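# Stack the black plate onto the white plate

## Task

Set the black plate down on top of the white plate so that no part of it sticks out past the white plate's rim; it must stay there by itself without the robot supporting it, and the robot must then release it and move away.

## Robot and tools

ROBOT. A single arm with seven joints (waist, shoulder, upper arm roll, elbow, forearm roll, wrist pitch, wrist roll) carrying a suction cup instead of fingers. The cup point is the middle of the cup's rim (29 mm wide) when nothing touches it, and the cup points along the cup point's own +z axis. About 7 cm back from the rim the tool widens, with its body and a camera sticking out up to roughly 8 cm sideways, so watch clearance there.

FRAME. All positions and orientations are in the scene frame: origin on the table surface straight under the arm base, +z up, +y to the left when facing along +x. Positions are in metres; orientations are quaternions written w first (qw, qx, qy, qz). The base may be slightly tilted, and the reported cup point position gets less accurate at long reach.

ROW FORMAT. Every command row is 8 numbers in this order: x, y, z, qw, qx, qy, qz, suction. The first seven are an absolute target pose for the cup point in the scene frame (not an offset). Suction is a fraction from -1 to 1: +1 means full vacuum (about 55 kPa under ambient), smaller positive values ask for that share, and 0.05 or less switches it off. It persists until changed. Repeat the desired quaternion in every row, since the reported one may have drifted. A target farther than 0.6 m from the last reported position along any cup-point axis is rejected and nothing is sent.

TOOLS.
- execute_actions: argument actions is a list holding at most one item. An empty list just reports the state with pictures. An action item has rows (1 to 15 rows) and optional steps (up to 15, default 15); each row lasts one 1/30 s step and the last row repeats to fill the count. A wait item has only steps (up to 300), counted from the previous result, so thinking time eats into it. Optional pictures: true adds camera images. An action needs at least 4 steps; the last 4 run after the result is returned, while you compose your reply.
- move: target is one 8-number row (absolute pose plus suction, suction applied at the start); speed is the path's top speed in m/s, 0.002 to 0.5, default 0.25, with turning capped at twice that in rad/s. It drives a straight path lasting 0.5 to 10 s (cut off at 10 s), rotating the short way. It ignores obstacles, and the real cup point can lag, wander, or overshoot the speed, especially with the arm almost straight. The result adds a move: line giving the ending (done, off_target, moving, held, fault), the limits that acted (paced = the sent pose was clipped; held = a check blocked steps, after which motion can jump fast) and the distance left to the target. Pictures are included.
- wait: seconds from 0 to 10; the robot gets nothing new and keeps heading to its last clipped pose.
- zoom_image: camera is cam_low (672x504) or cam_wrist (616x616, fisheye); region is [x0, y0, x1, y1] in that camera's pixels from the top-left corner, at most 504 by 504.
- finished_scene: scene is the current scene's number.

MOTION LIMITS. Each control step the commanded pose is clamped to within 70 mm and 16 degrees of the measured pose, then solved by damped inverse kinematics, favouring position over orientation. After an action ends the arm only continues to the last clamped pose, so read the reported pose and send the remainder. A Hand target line (shown when no steps are pending) says where the controller is currently heading. Joint speed is capped at 3.14 rad/s.

RESULT LINES. The state shows cup point position, quaternion and velocities. A pose unreachable line or HELD marks steps where the clearance check (which treats the mount under the base as arm) altered or blocked the command. suction_measured shows achieved vacuum: near 0 means no seal; on a sealed smooth surface it settles up to 0.15 below the command and may sag 0.04 between pump cycles. part_present turns 1 at 0.50 and back to 0 below 0.45. Torque readings carry offsets and noise and are not contact gauges. MOTOR HOT appears from 65 °C; at 80 °C an OVER-TEMPERATURE FAULT brakes the arm until it cools, so avoid holding loads for long.

GRIPPING. Switch suction on and press the whole rim onto a flat, smooth part of the black plate, away from its edges, holes or seams. Under vacuum the cup shortens, so the held plate rides up to about 10 mm nearer the tool. To release, lower the plate until it sits on the white plate, then set suction to 0 or below 0.05, and lift at least 15 mm before considering it free. If the cup seals on the table it pins the tool; turn suction off.

AVOID. Approach contacts slowly and do not aim far beneath a surface: faster moves and deeper targets hit and press harder. Reaching a joint load limit (waist and shoulder 45.5, elbow and rolls 27.3, wrist 18.2 N m) triggers a TORQUE FAULT: the arm backs off, freezes for 10 s and drops the rest of the call. Do not drop, slam or drag objects, and never push anything off the table. Loose objects may get nudged occasionally, so recheck positions with the cameras before placing and before finishing.

Each tool is called after "Request:" by a JSON object that holds its "name" and its "arguments", one argument or row to a line.

## Session

Request:
{"name": "execute_actions", "arguments": {
  "actions": []
}}

Scene clock: 0.00 s of 4900.00 s.
end_effector_position=(+0.4006, -0.0213, +0.3030) suction_measured=0.00 part_present=0 end_effector_quat_wxyz=(-0.000, +0.027, +1.000, +0.001) end_effector_velocity=(+0.000, +0.000, +0.000) end_effector_angular_velocity=(+0.001, -0.003, -0.001)
Joint positions: [-0.003 -0.249 -0.001  0.919  0.001  1.167  2.358]
Joint velocities: [ 0.001 -0.001 -0.    -0.     0.001 -0.002  0.001]
Joint torques (N m, as the arm reports them, + toward a larger angle): no reading
Motor temperatures (°C, as the motors report them): [29 32 35 37 31 30 31]
Hand target: +0.401, -0.021, +0.303; -0.000, +0.027, +1.000, +0.001

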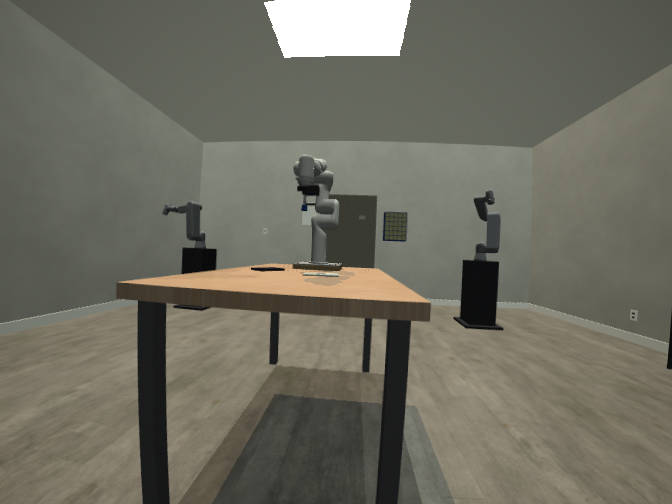

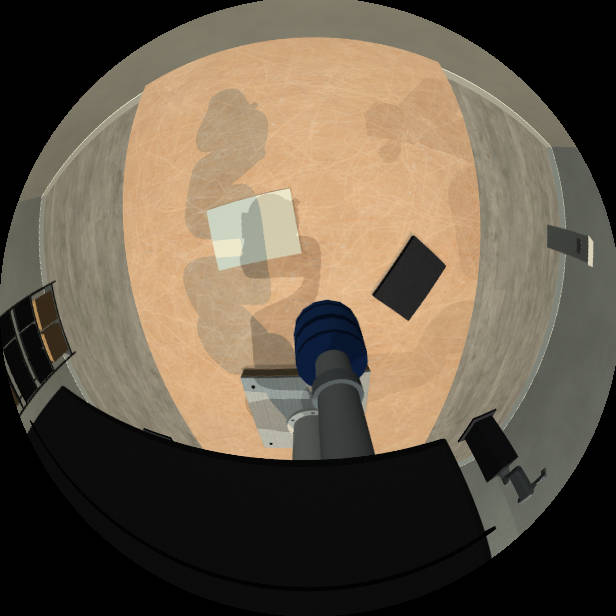

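Request:
{"name": "move", "arguments": {
  "target": [0.36,-0.2,0.12,0,0,1,0,0]
}}

Scene clock: 1.97 s of 4900.00 s.
end_effector_position=(+0.3592, -0.2000, +0.1204) suction_measured=0.00 part_present=0 end_effector_quat_wxyz=(+0.000, +0.000, +1.000, -0.001) end_effector_velocity=(-0.001, -0.002, -0.002) end_effector_angular_velocity=(+0.003, +0.002, -0.002)
Joint positions: [-0.201  0.078 -0.256  0.684  0.032  0.605  1.826]
Joint velocities: [-0.002  0.009 -0.002  0.002  0.008 -0.003 -0.008]
Joint torques (N m, as the arm reports them, + toward a larger angle): [  0.26 -12.84  -0.75  13.2   -1.16  -1.59   0.41]
Motor temperatures (°C, as the motors report them): [29 32 35 37 31 30 31]
Hand target: +0.359, -0.200, +0.120; -0.000, +0.000, +1.000, -0.001
Off the commanded pose: 0.001 m, 0 deg.
Kept back: nothing.
move: done

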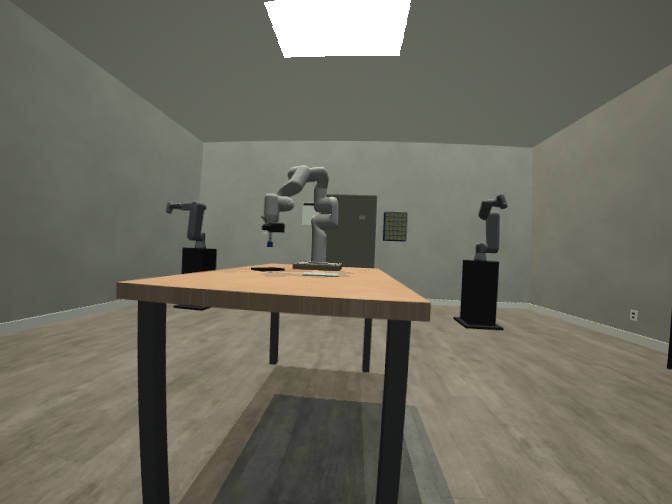

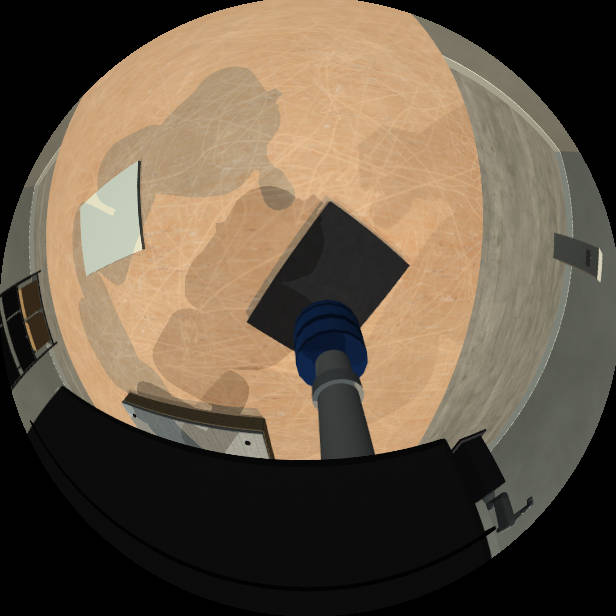

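Request:
{"name": "move", "arguments": {
  "target": [0.34,-0.205,0.04,0,0,1,0,0]
}}

Scene clock: 3.23 s of 4900.00 s.
end_effector_position=(+0.3399, -0.2051, +0.0404) suction_measured=0.00 part_present=0 end_effector_quat_wxyz=(-0.000, +0.000, +1.000, -0.001) end_effector_velocity=(+0.000, +0.000, -0.003) end_effector_angular_velocity=(+0.004, -0.000, +0.002)
Joint positions: [-0.247  0.286 -0.219  0.628  0.177  0.349  1.684]
Joint velocities: [-0.007  0.009  0.008  0.002  0.01  -0.004 -0.011]
Joint torques (N m, as the arm reports them, + toward a larger angle): [  0.7  -14.17  -1.99  10.26  -1.08  -1.48   0.24]
Motor temperatures (°C, as the motors report them): [29 32 35 37 31 30 31]
Hand target: +0.340, -0.205, +0.040; -0.000, +0.000, +1.000, -0.000
Off the commanded pose: 0.000 m, 0 deg.
Kept back: nothing.
move: done

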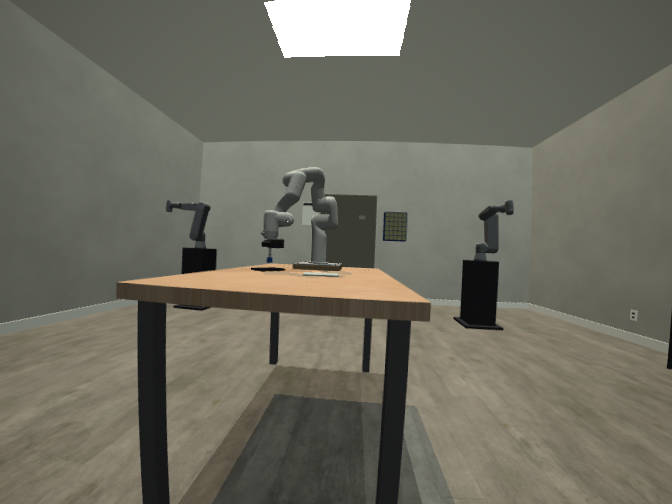

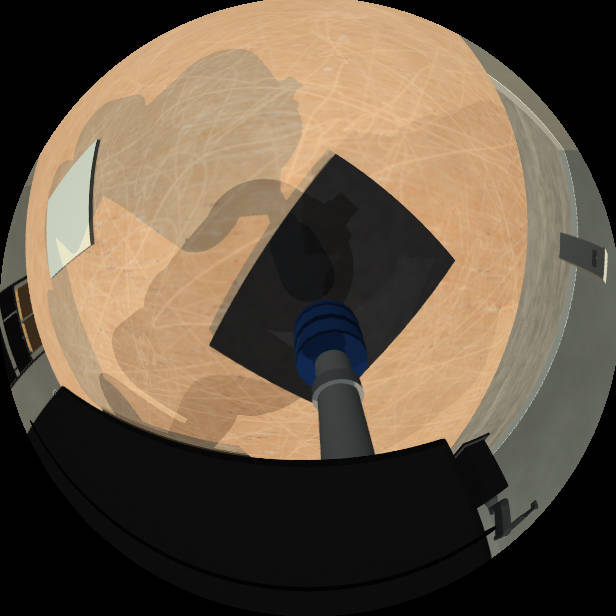

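Good.

Request:
{"name": "move", "arguments": {
  "target": [0.34,-0.208,0.008,0,0,1,0,1],
  "speed": 0.04
}}

Scene clock: 4.63 s of 4900.00 s.
end_effector_position=(+0.3398, -0.2080, +0.0082) suction_measured=0.41 part_present=0 end_effector_quat_wxyz=(-0.000, +0.000, +1.000, -0.000) end_effector_velocity=(+0.001, -0.001, -0.001) end_effector_angular_velocity=(-0.001, -0.004, +0.001)
Joint positions: [-0.293  0.398 -0.165  0.652  0.245  0.264  1.625]
Joint velocities: [-0.006  0.006  0.006  0.004  0.005 -0.007 -0.006]
Joint torques (N m, as the arm reports them, + toward a larger angle): [  0.19 -15.85  -1.97   9.43  -1.12  -1.47   0.39]
Motor temperatures (°C, as the motors report them): [29 32 35 38 31 30 31]
Hand target: +0.340, -0.208, +0.008; -0.000, -0.000, +1.000, -0.000
Off the commanded pose: 0.000 m, 0 deg.
Kept back: nothing.
move: done

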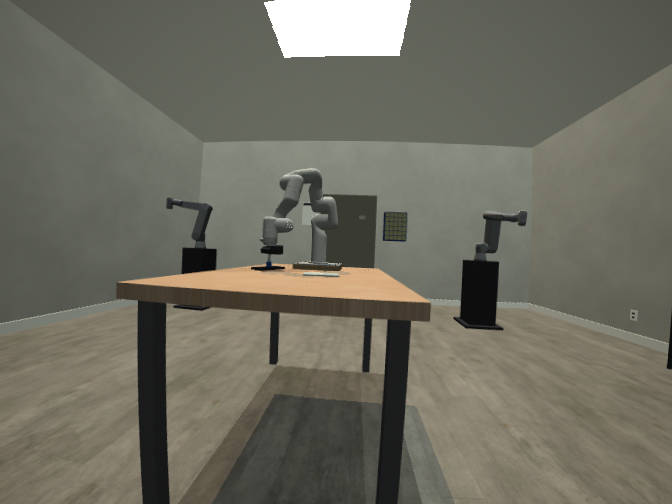

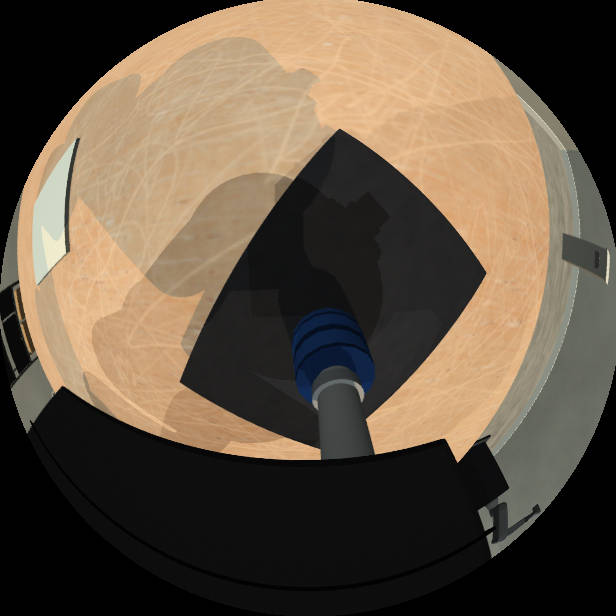

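Request:
{"name": "move", "arguments": {
  "target": [0.34,-0.208,0.05,0,0,1,0,1],
  "speed": 0.08
}}

Request:
{"name": "move", "arguments": {
  "target": [0.44,0.087,0.04,0,0.366,0.93,0,1]
}}

Scene clock: 5.83 s of 4900.00 s.
end_effector_position=(+0.3400, -0.2079, +0.0496) suction_measured=1.00 part_present=1 end_effector_quat_wxyz=(+0.000, -0.000, +1.000, +0.000) end_effector_velocity=(+0.000, -0.000, +0.003) end_effector_angular_velocity=(-0.002, +0.000, -0.001)
Joint positions: [-0.248  0.259 -0.228  0.631  0.159  0.379  1.69 ]
Joint velocities: [ 0.004 -0.008 -0.006 -0.    -0.008  0.007  0.008]
Joint torques (N m, as the arm reports them, + toward a larger angle): [  0.26 -14.57  -1.79  11.23  -0.81  -1.75   0.18]
Motor temperatures (°C, as the motors report them): [29 32 35 38 31 30 31]
Hand target: +0.340, -0.208, +0.050; +0.000, +0.000, +1.000, +0.000
Off the commanded pose: 0.000 m, 0 deg.
Kept back: nothing.
move: done

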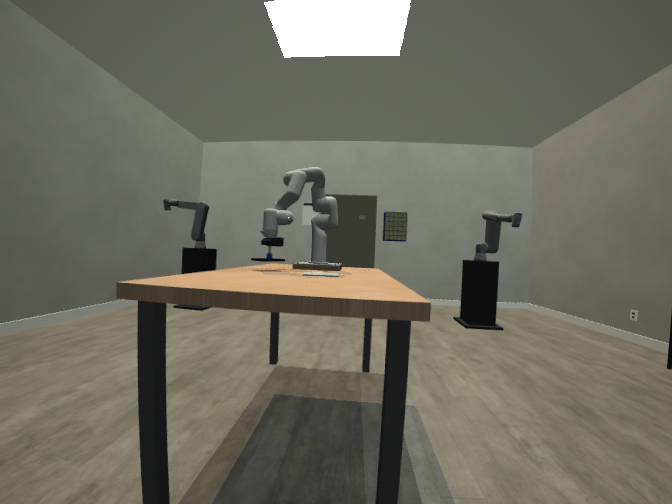

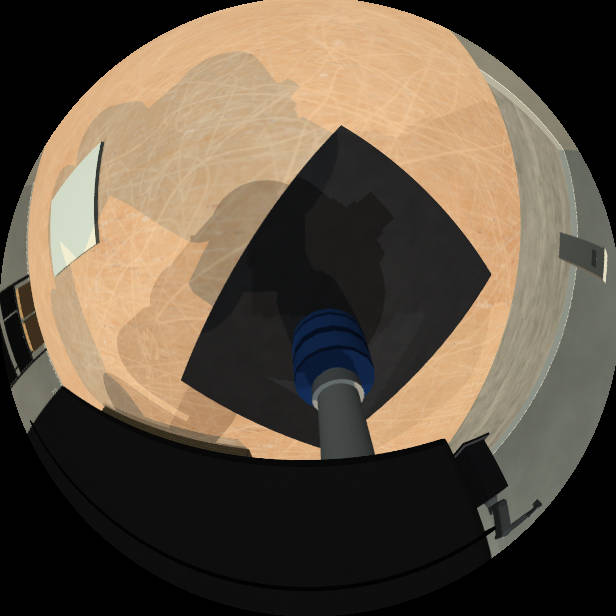

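Scene clock: 7.97 s of 4900.00 s.
end_effector_position=(+0.4412, +0.0864, +0.0400) suction_measured=1.00 part_present=1 end_effector_quat_wxyz=(+0.000, +0.366, +0.931, +0.001) end_effector_velocity=(+0.000, +0.003, -0.001) end_effector_angular_velocity=(-0.010, +0.006, -0.002)
Joint positions: [ 0.42   0.398 -0.163  0.821  0.153  0.428  3.188]
Joint velocities: [ 0.016  0.006 -0.008  0.01  -0.014  0.011  0.024]
Joint torques (N m, as the arm reports them, + toward a larger angle): [  0.18 -17.37  -1.94  12.21  -1.01  -1.93   0.57]
Motor temperatures (°C, as the motors report them): [29 32 35 38 31 30 31]
Hand target: +0.441, +0.087, +0.040; -0.000, +0.366, +0.931, +0.001
Off the commanded pose: 0.001 m, 0 deg.
Kept back: nothing.
move: done

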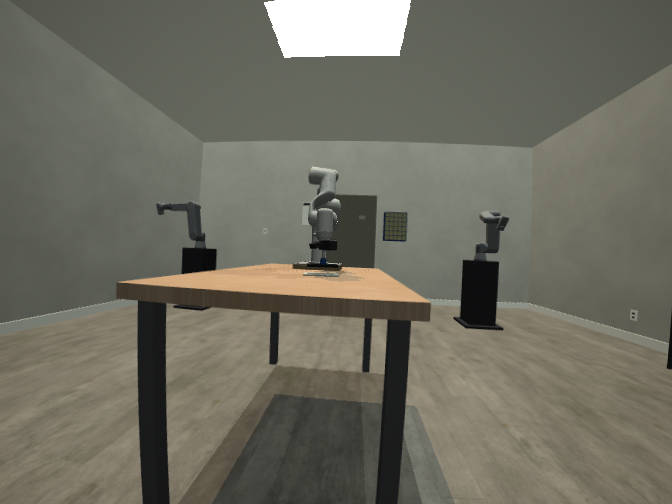

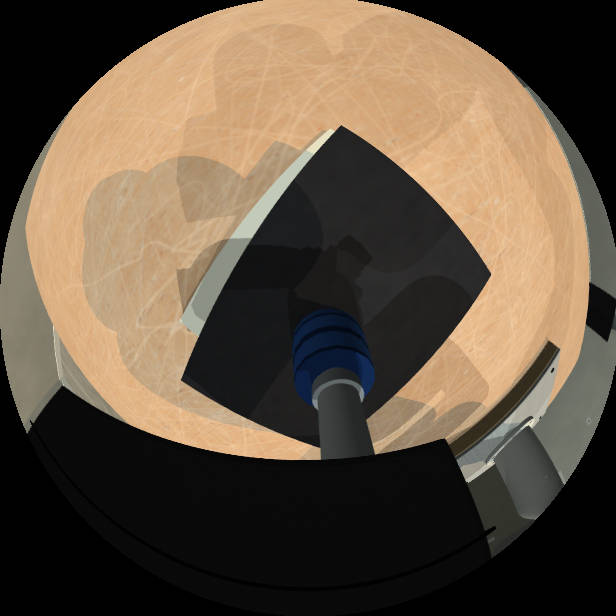

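Request:
{"name": "move", "arguments": {
  "target": [0.448,0.082,0.02,0,0.39,0.921,0,1],
  "speed": 0.05
}}

Scene clock: 9.07 s of 4900.00 s.
end_effector_position=(+0.4479, +0.0820, +0.0203) suction_measured=1.00 part_present=1 end_effector_quat_wxyz=(+0.000, +0.390, +0.921, -0.000) end_effector_velocity=(+0.002, +0.000, -0.001) end_effector_angular_velocity=(+0.001, -0.003, -0.005)
Joint positions: [ 0.408  0.468 -0.158  0.853  0.181  0.393  3.207]
Joint velocities: [-0.002  0.007  0.002  0.005  0.003 -0.005  0.002]
Joint torques (N m, as the arm reports them, + toward a larger angle): [  0.4  -18.16  -2.72  11.27  -1.04  -1.84   0.32]
Motor temperatures (°C, as the motors report them): [29 32 35 38 31 30 31]
Hand target: +0.448, +0.082, +0.020; +0.000, +0.390, +0.921, -0.000
Off the commanded pose: 0.000 m, 0 deg.
Kept back: nothing.
move: done

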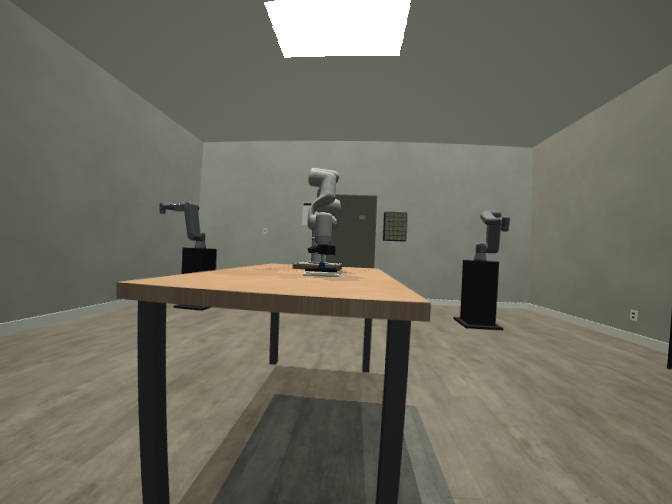

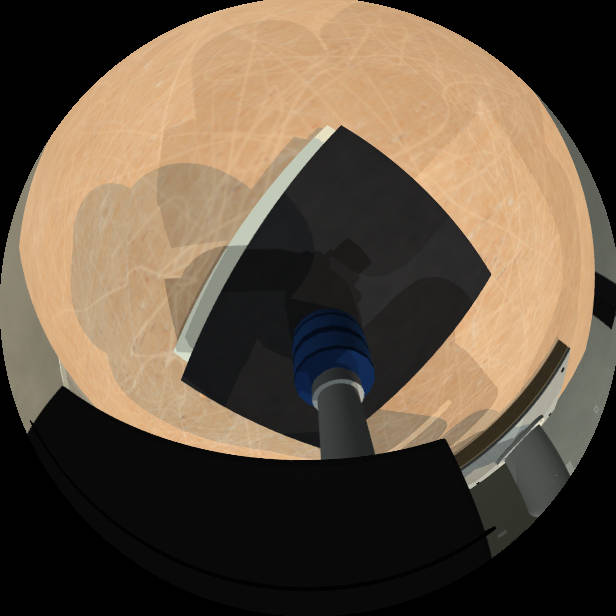

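Request:
{"name": "move", "arguments": {
  "target": [0.451,0.084,0.011,0,0.39,0.921,0,1],
  "speed": 0.02
}}

Request:
{"name": "execute_actions", "arguments": {
  "actions": [
    {"rows":[[0.451,0.084,0.011,0,0.39,0.921,0,0]]}
  ]
}}

Request:
{"name": "move", "arguments": {
  "target": [0.42,0.11,0.16,0,0.39,0.921,0,0],
  "speed": 0.15
}}

Scene clock: 10.07 s of 4900.00 s.
end_effector_position=(+0.4509, +0.0839, +0.0112) suction_measured=1.00 part_present=1 end_effector_quat_wxyz=(+0.000, +0.390, +0.921, -0.000) end_effector_velocity=(+0.002, -0.001, -0.002) end_effector_angular_velocity=(-0.001, -0.002, -0.002)
Joint positions: [ 0.404  0.501 -0.15   0.871  0.19   0.378  3.204]
Joint velocities: [-0.002  0.009  0.001  0.006  0.002 -0.005 -0.   ]
Joint torques (N m, as the arm reports them, + toward a larger angle): [  0.54 -18.6   -2.36  11.13  -1.14  -1.71   0.39]
Motor temperatures (°C, as the motors report them): [29 32 35 38 31 30 31]
Hand target: +0.451, +0.084, +0.011; +0.000, +0.390, +0.921, -0.000
Off the commanded pose: 0.000 m, 0 deg.
Kept back: nothing.
move: done

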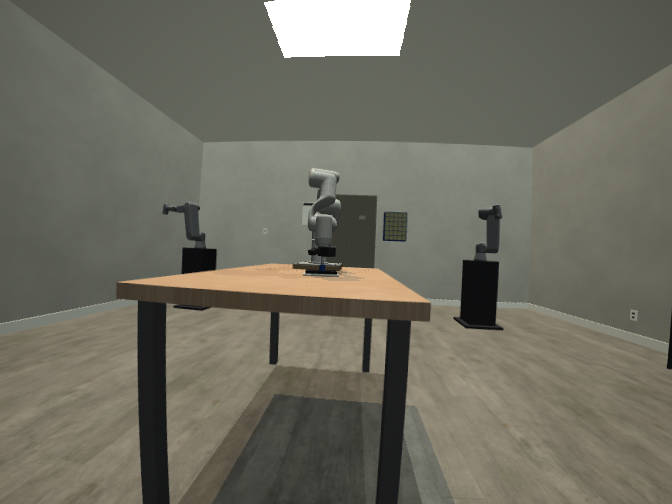

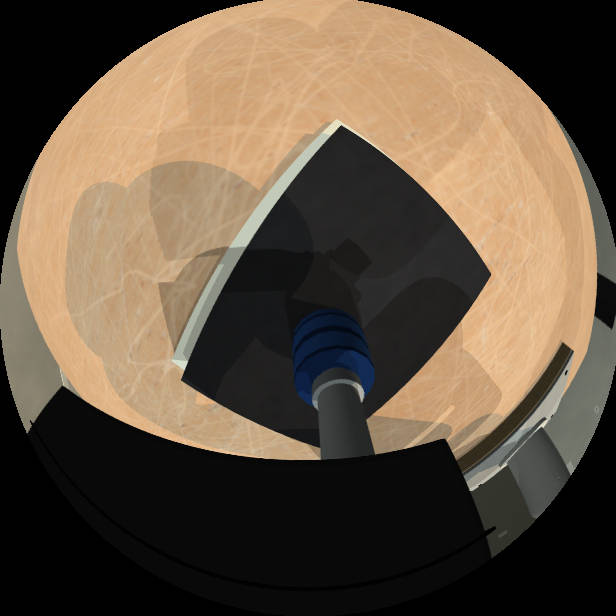

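Scene clock: 10.43 s of 4900.00 s.
end_effector_position=(+0.4515, +0.0841, +0.0114) suction_measured=0.00 part_present=0 end_effector_quat_wxyz=(+0.001, +0.390, +0.921, +0.000) end_effector_velocity=(-0.001, +0.000, -0.001) end_effector_angular_velocity=(-0.001, +0.003, +0.001)
Joint positions: [ 0.403  0.501 -0.149  0.872  0.19   0.378  3.204]
Joint velocities: [-0.     0.002  0.001 -0.    -0.001  0.     0.   ]
Joint torques (N m, as the arm reports them, + toward a larger angle): [  0.52 -16.07  -2.07   9.39  -1.1   -1.47   0.3 ]
Motor temperatures (°C, as the motors report them): [29 32 35 38 31 30 31]
Steps of this call (steps 1 to 11: the first 11 steps of this action). Readings (end_effector_position | what the end effector reports):
1: (+0.4510, +0.0839, +0.0112) | suction_measured=0.08 part_present=0
2: (+0.4513, +0.0840, +0.0114) | suction_measured=0.00 part_present=0
4: (+0.4518, +0.0841, +0.0119) | suction_measured=0.00 part_present=0
8: (+0.4516, +0.0841, +0.0116) | suction_measured=0.00 part_present=0
11: the state above

Scene clock: 12.27 s of 4900.00 s.
end_effector_position=(+0.4201, +0.1104, +0.1595) suction_measured=0.00 part_present=0 end_effector_quat_wxyz=(-0.001, +0.390, +0.921, +0.000) end_effector_velocity=(-0.000, +0.000, +0.003) end_effector_angular_velocity=(+0.000, +0.000, -0.001)
Joint positions: [ 0.503  0.056 -0.197  0.8    0.015  0.744  3.404]
Joint velocities: [ 0.001 -0.006 -0.     0.001 -0.002  0.007  0.003]
Joint torques (N m, as the arm reports them, + toward a larger angle): [  0.46 -13.07  -0.48  14.47  -1.15  -1.65   0.23]
Motor temperatures (°C, as the motors report them): [29 32 35 38 31 30 31]
Hand target: +0.420, +0.110, +0.160; -0.000, +0.390, +0.921, +0.001
Off your previous action's commanded pose: 0.000 m, 0 deg at its last step (step 4 of this call).
Off the commanded pose: 0.001 m, 0 deg.
Kept back: nothing.
move: done

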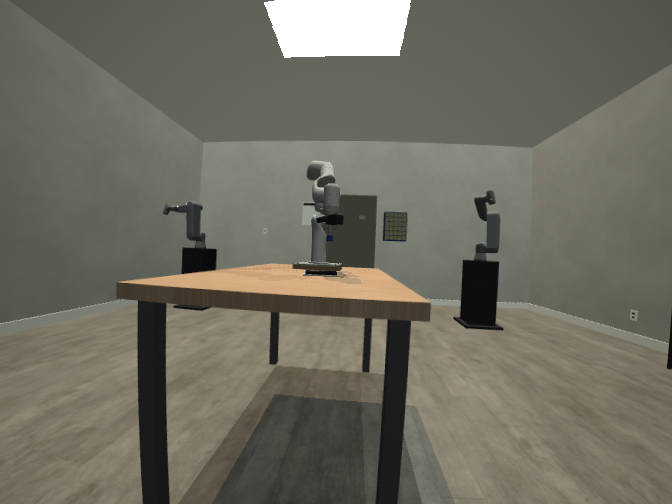

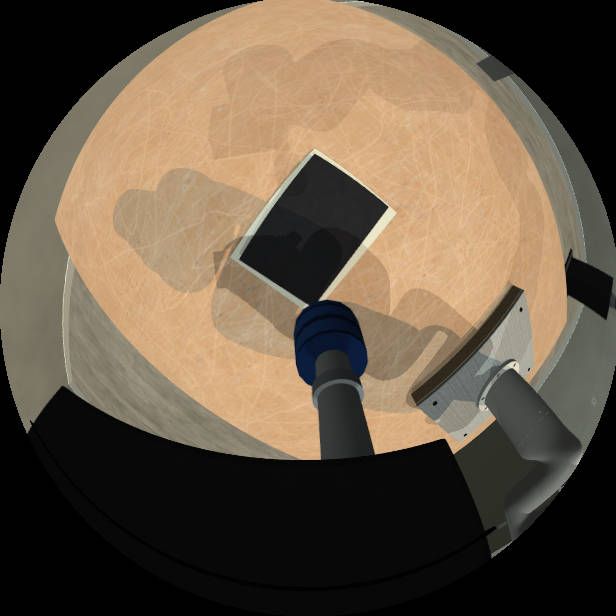

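Request:
{"name": "finished_scene", "arguments": {
  "scene": 1
}}

The scene is finished: the task was done.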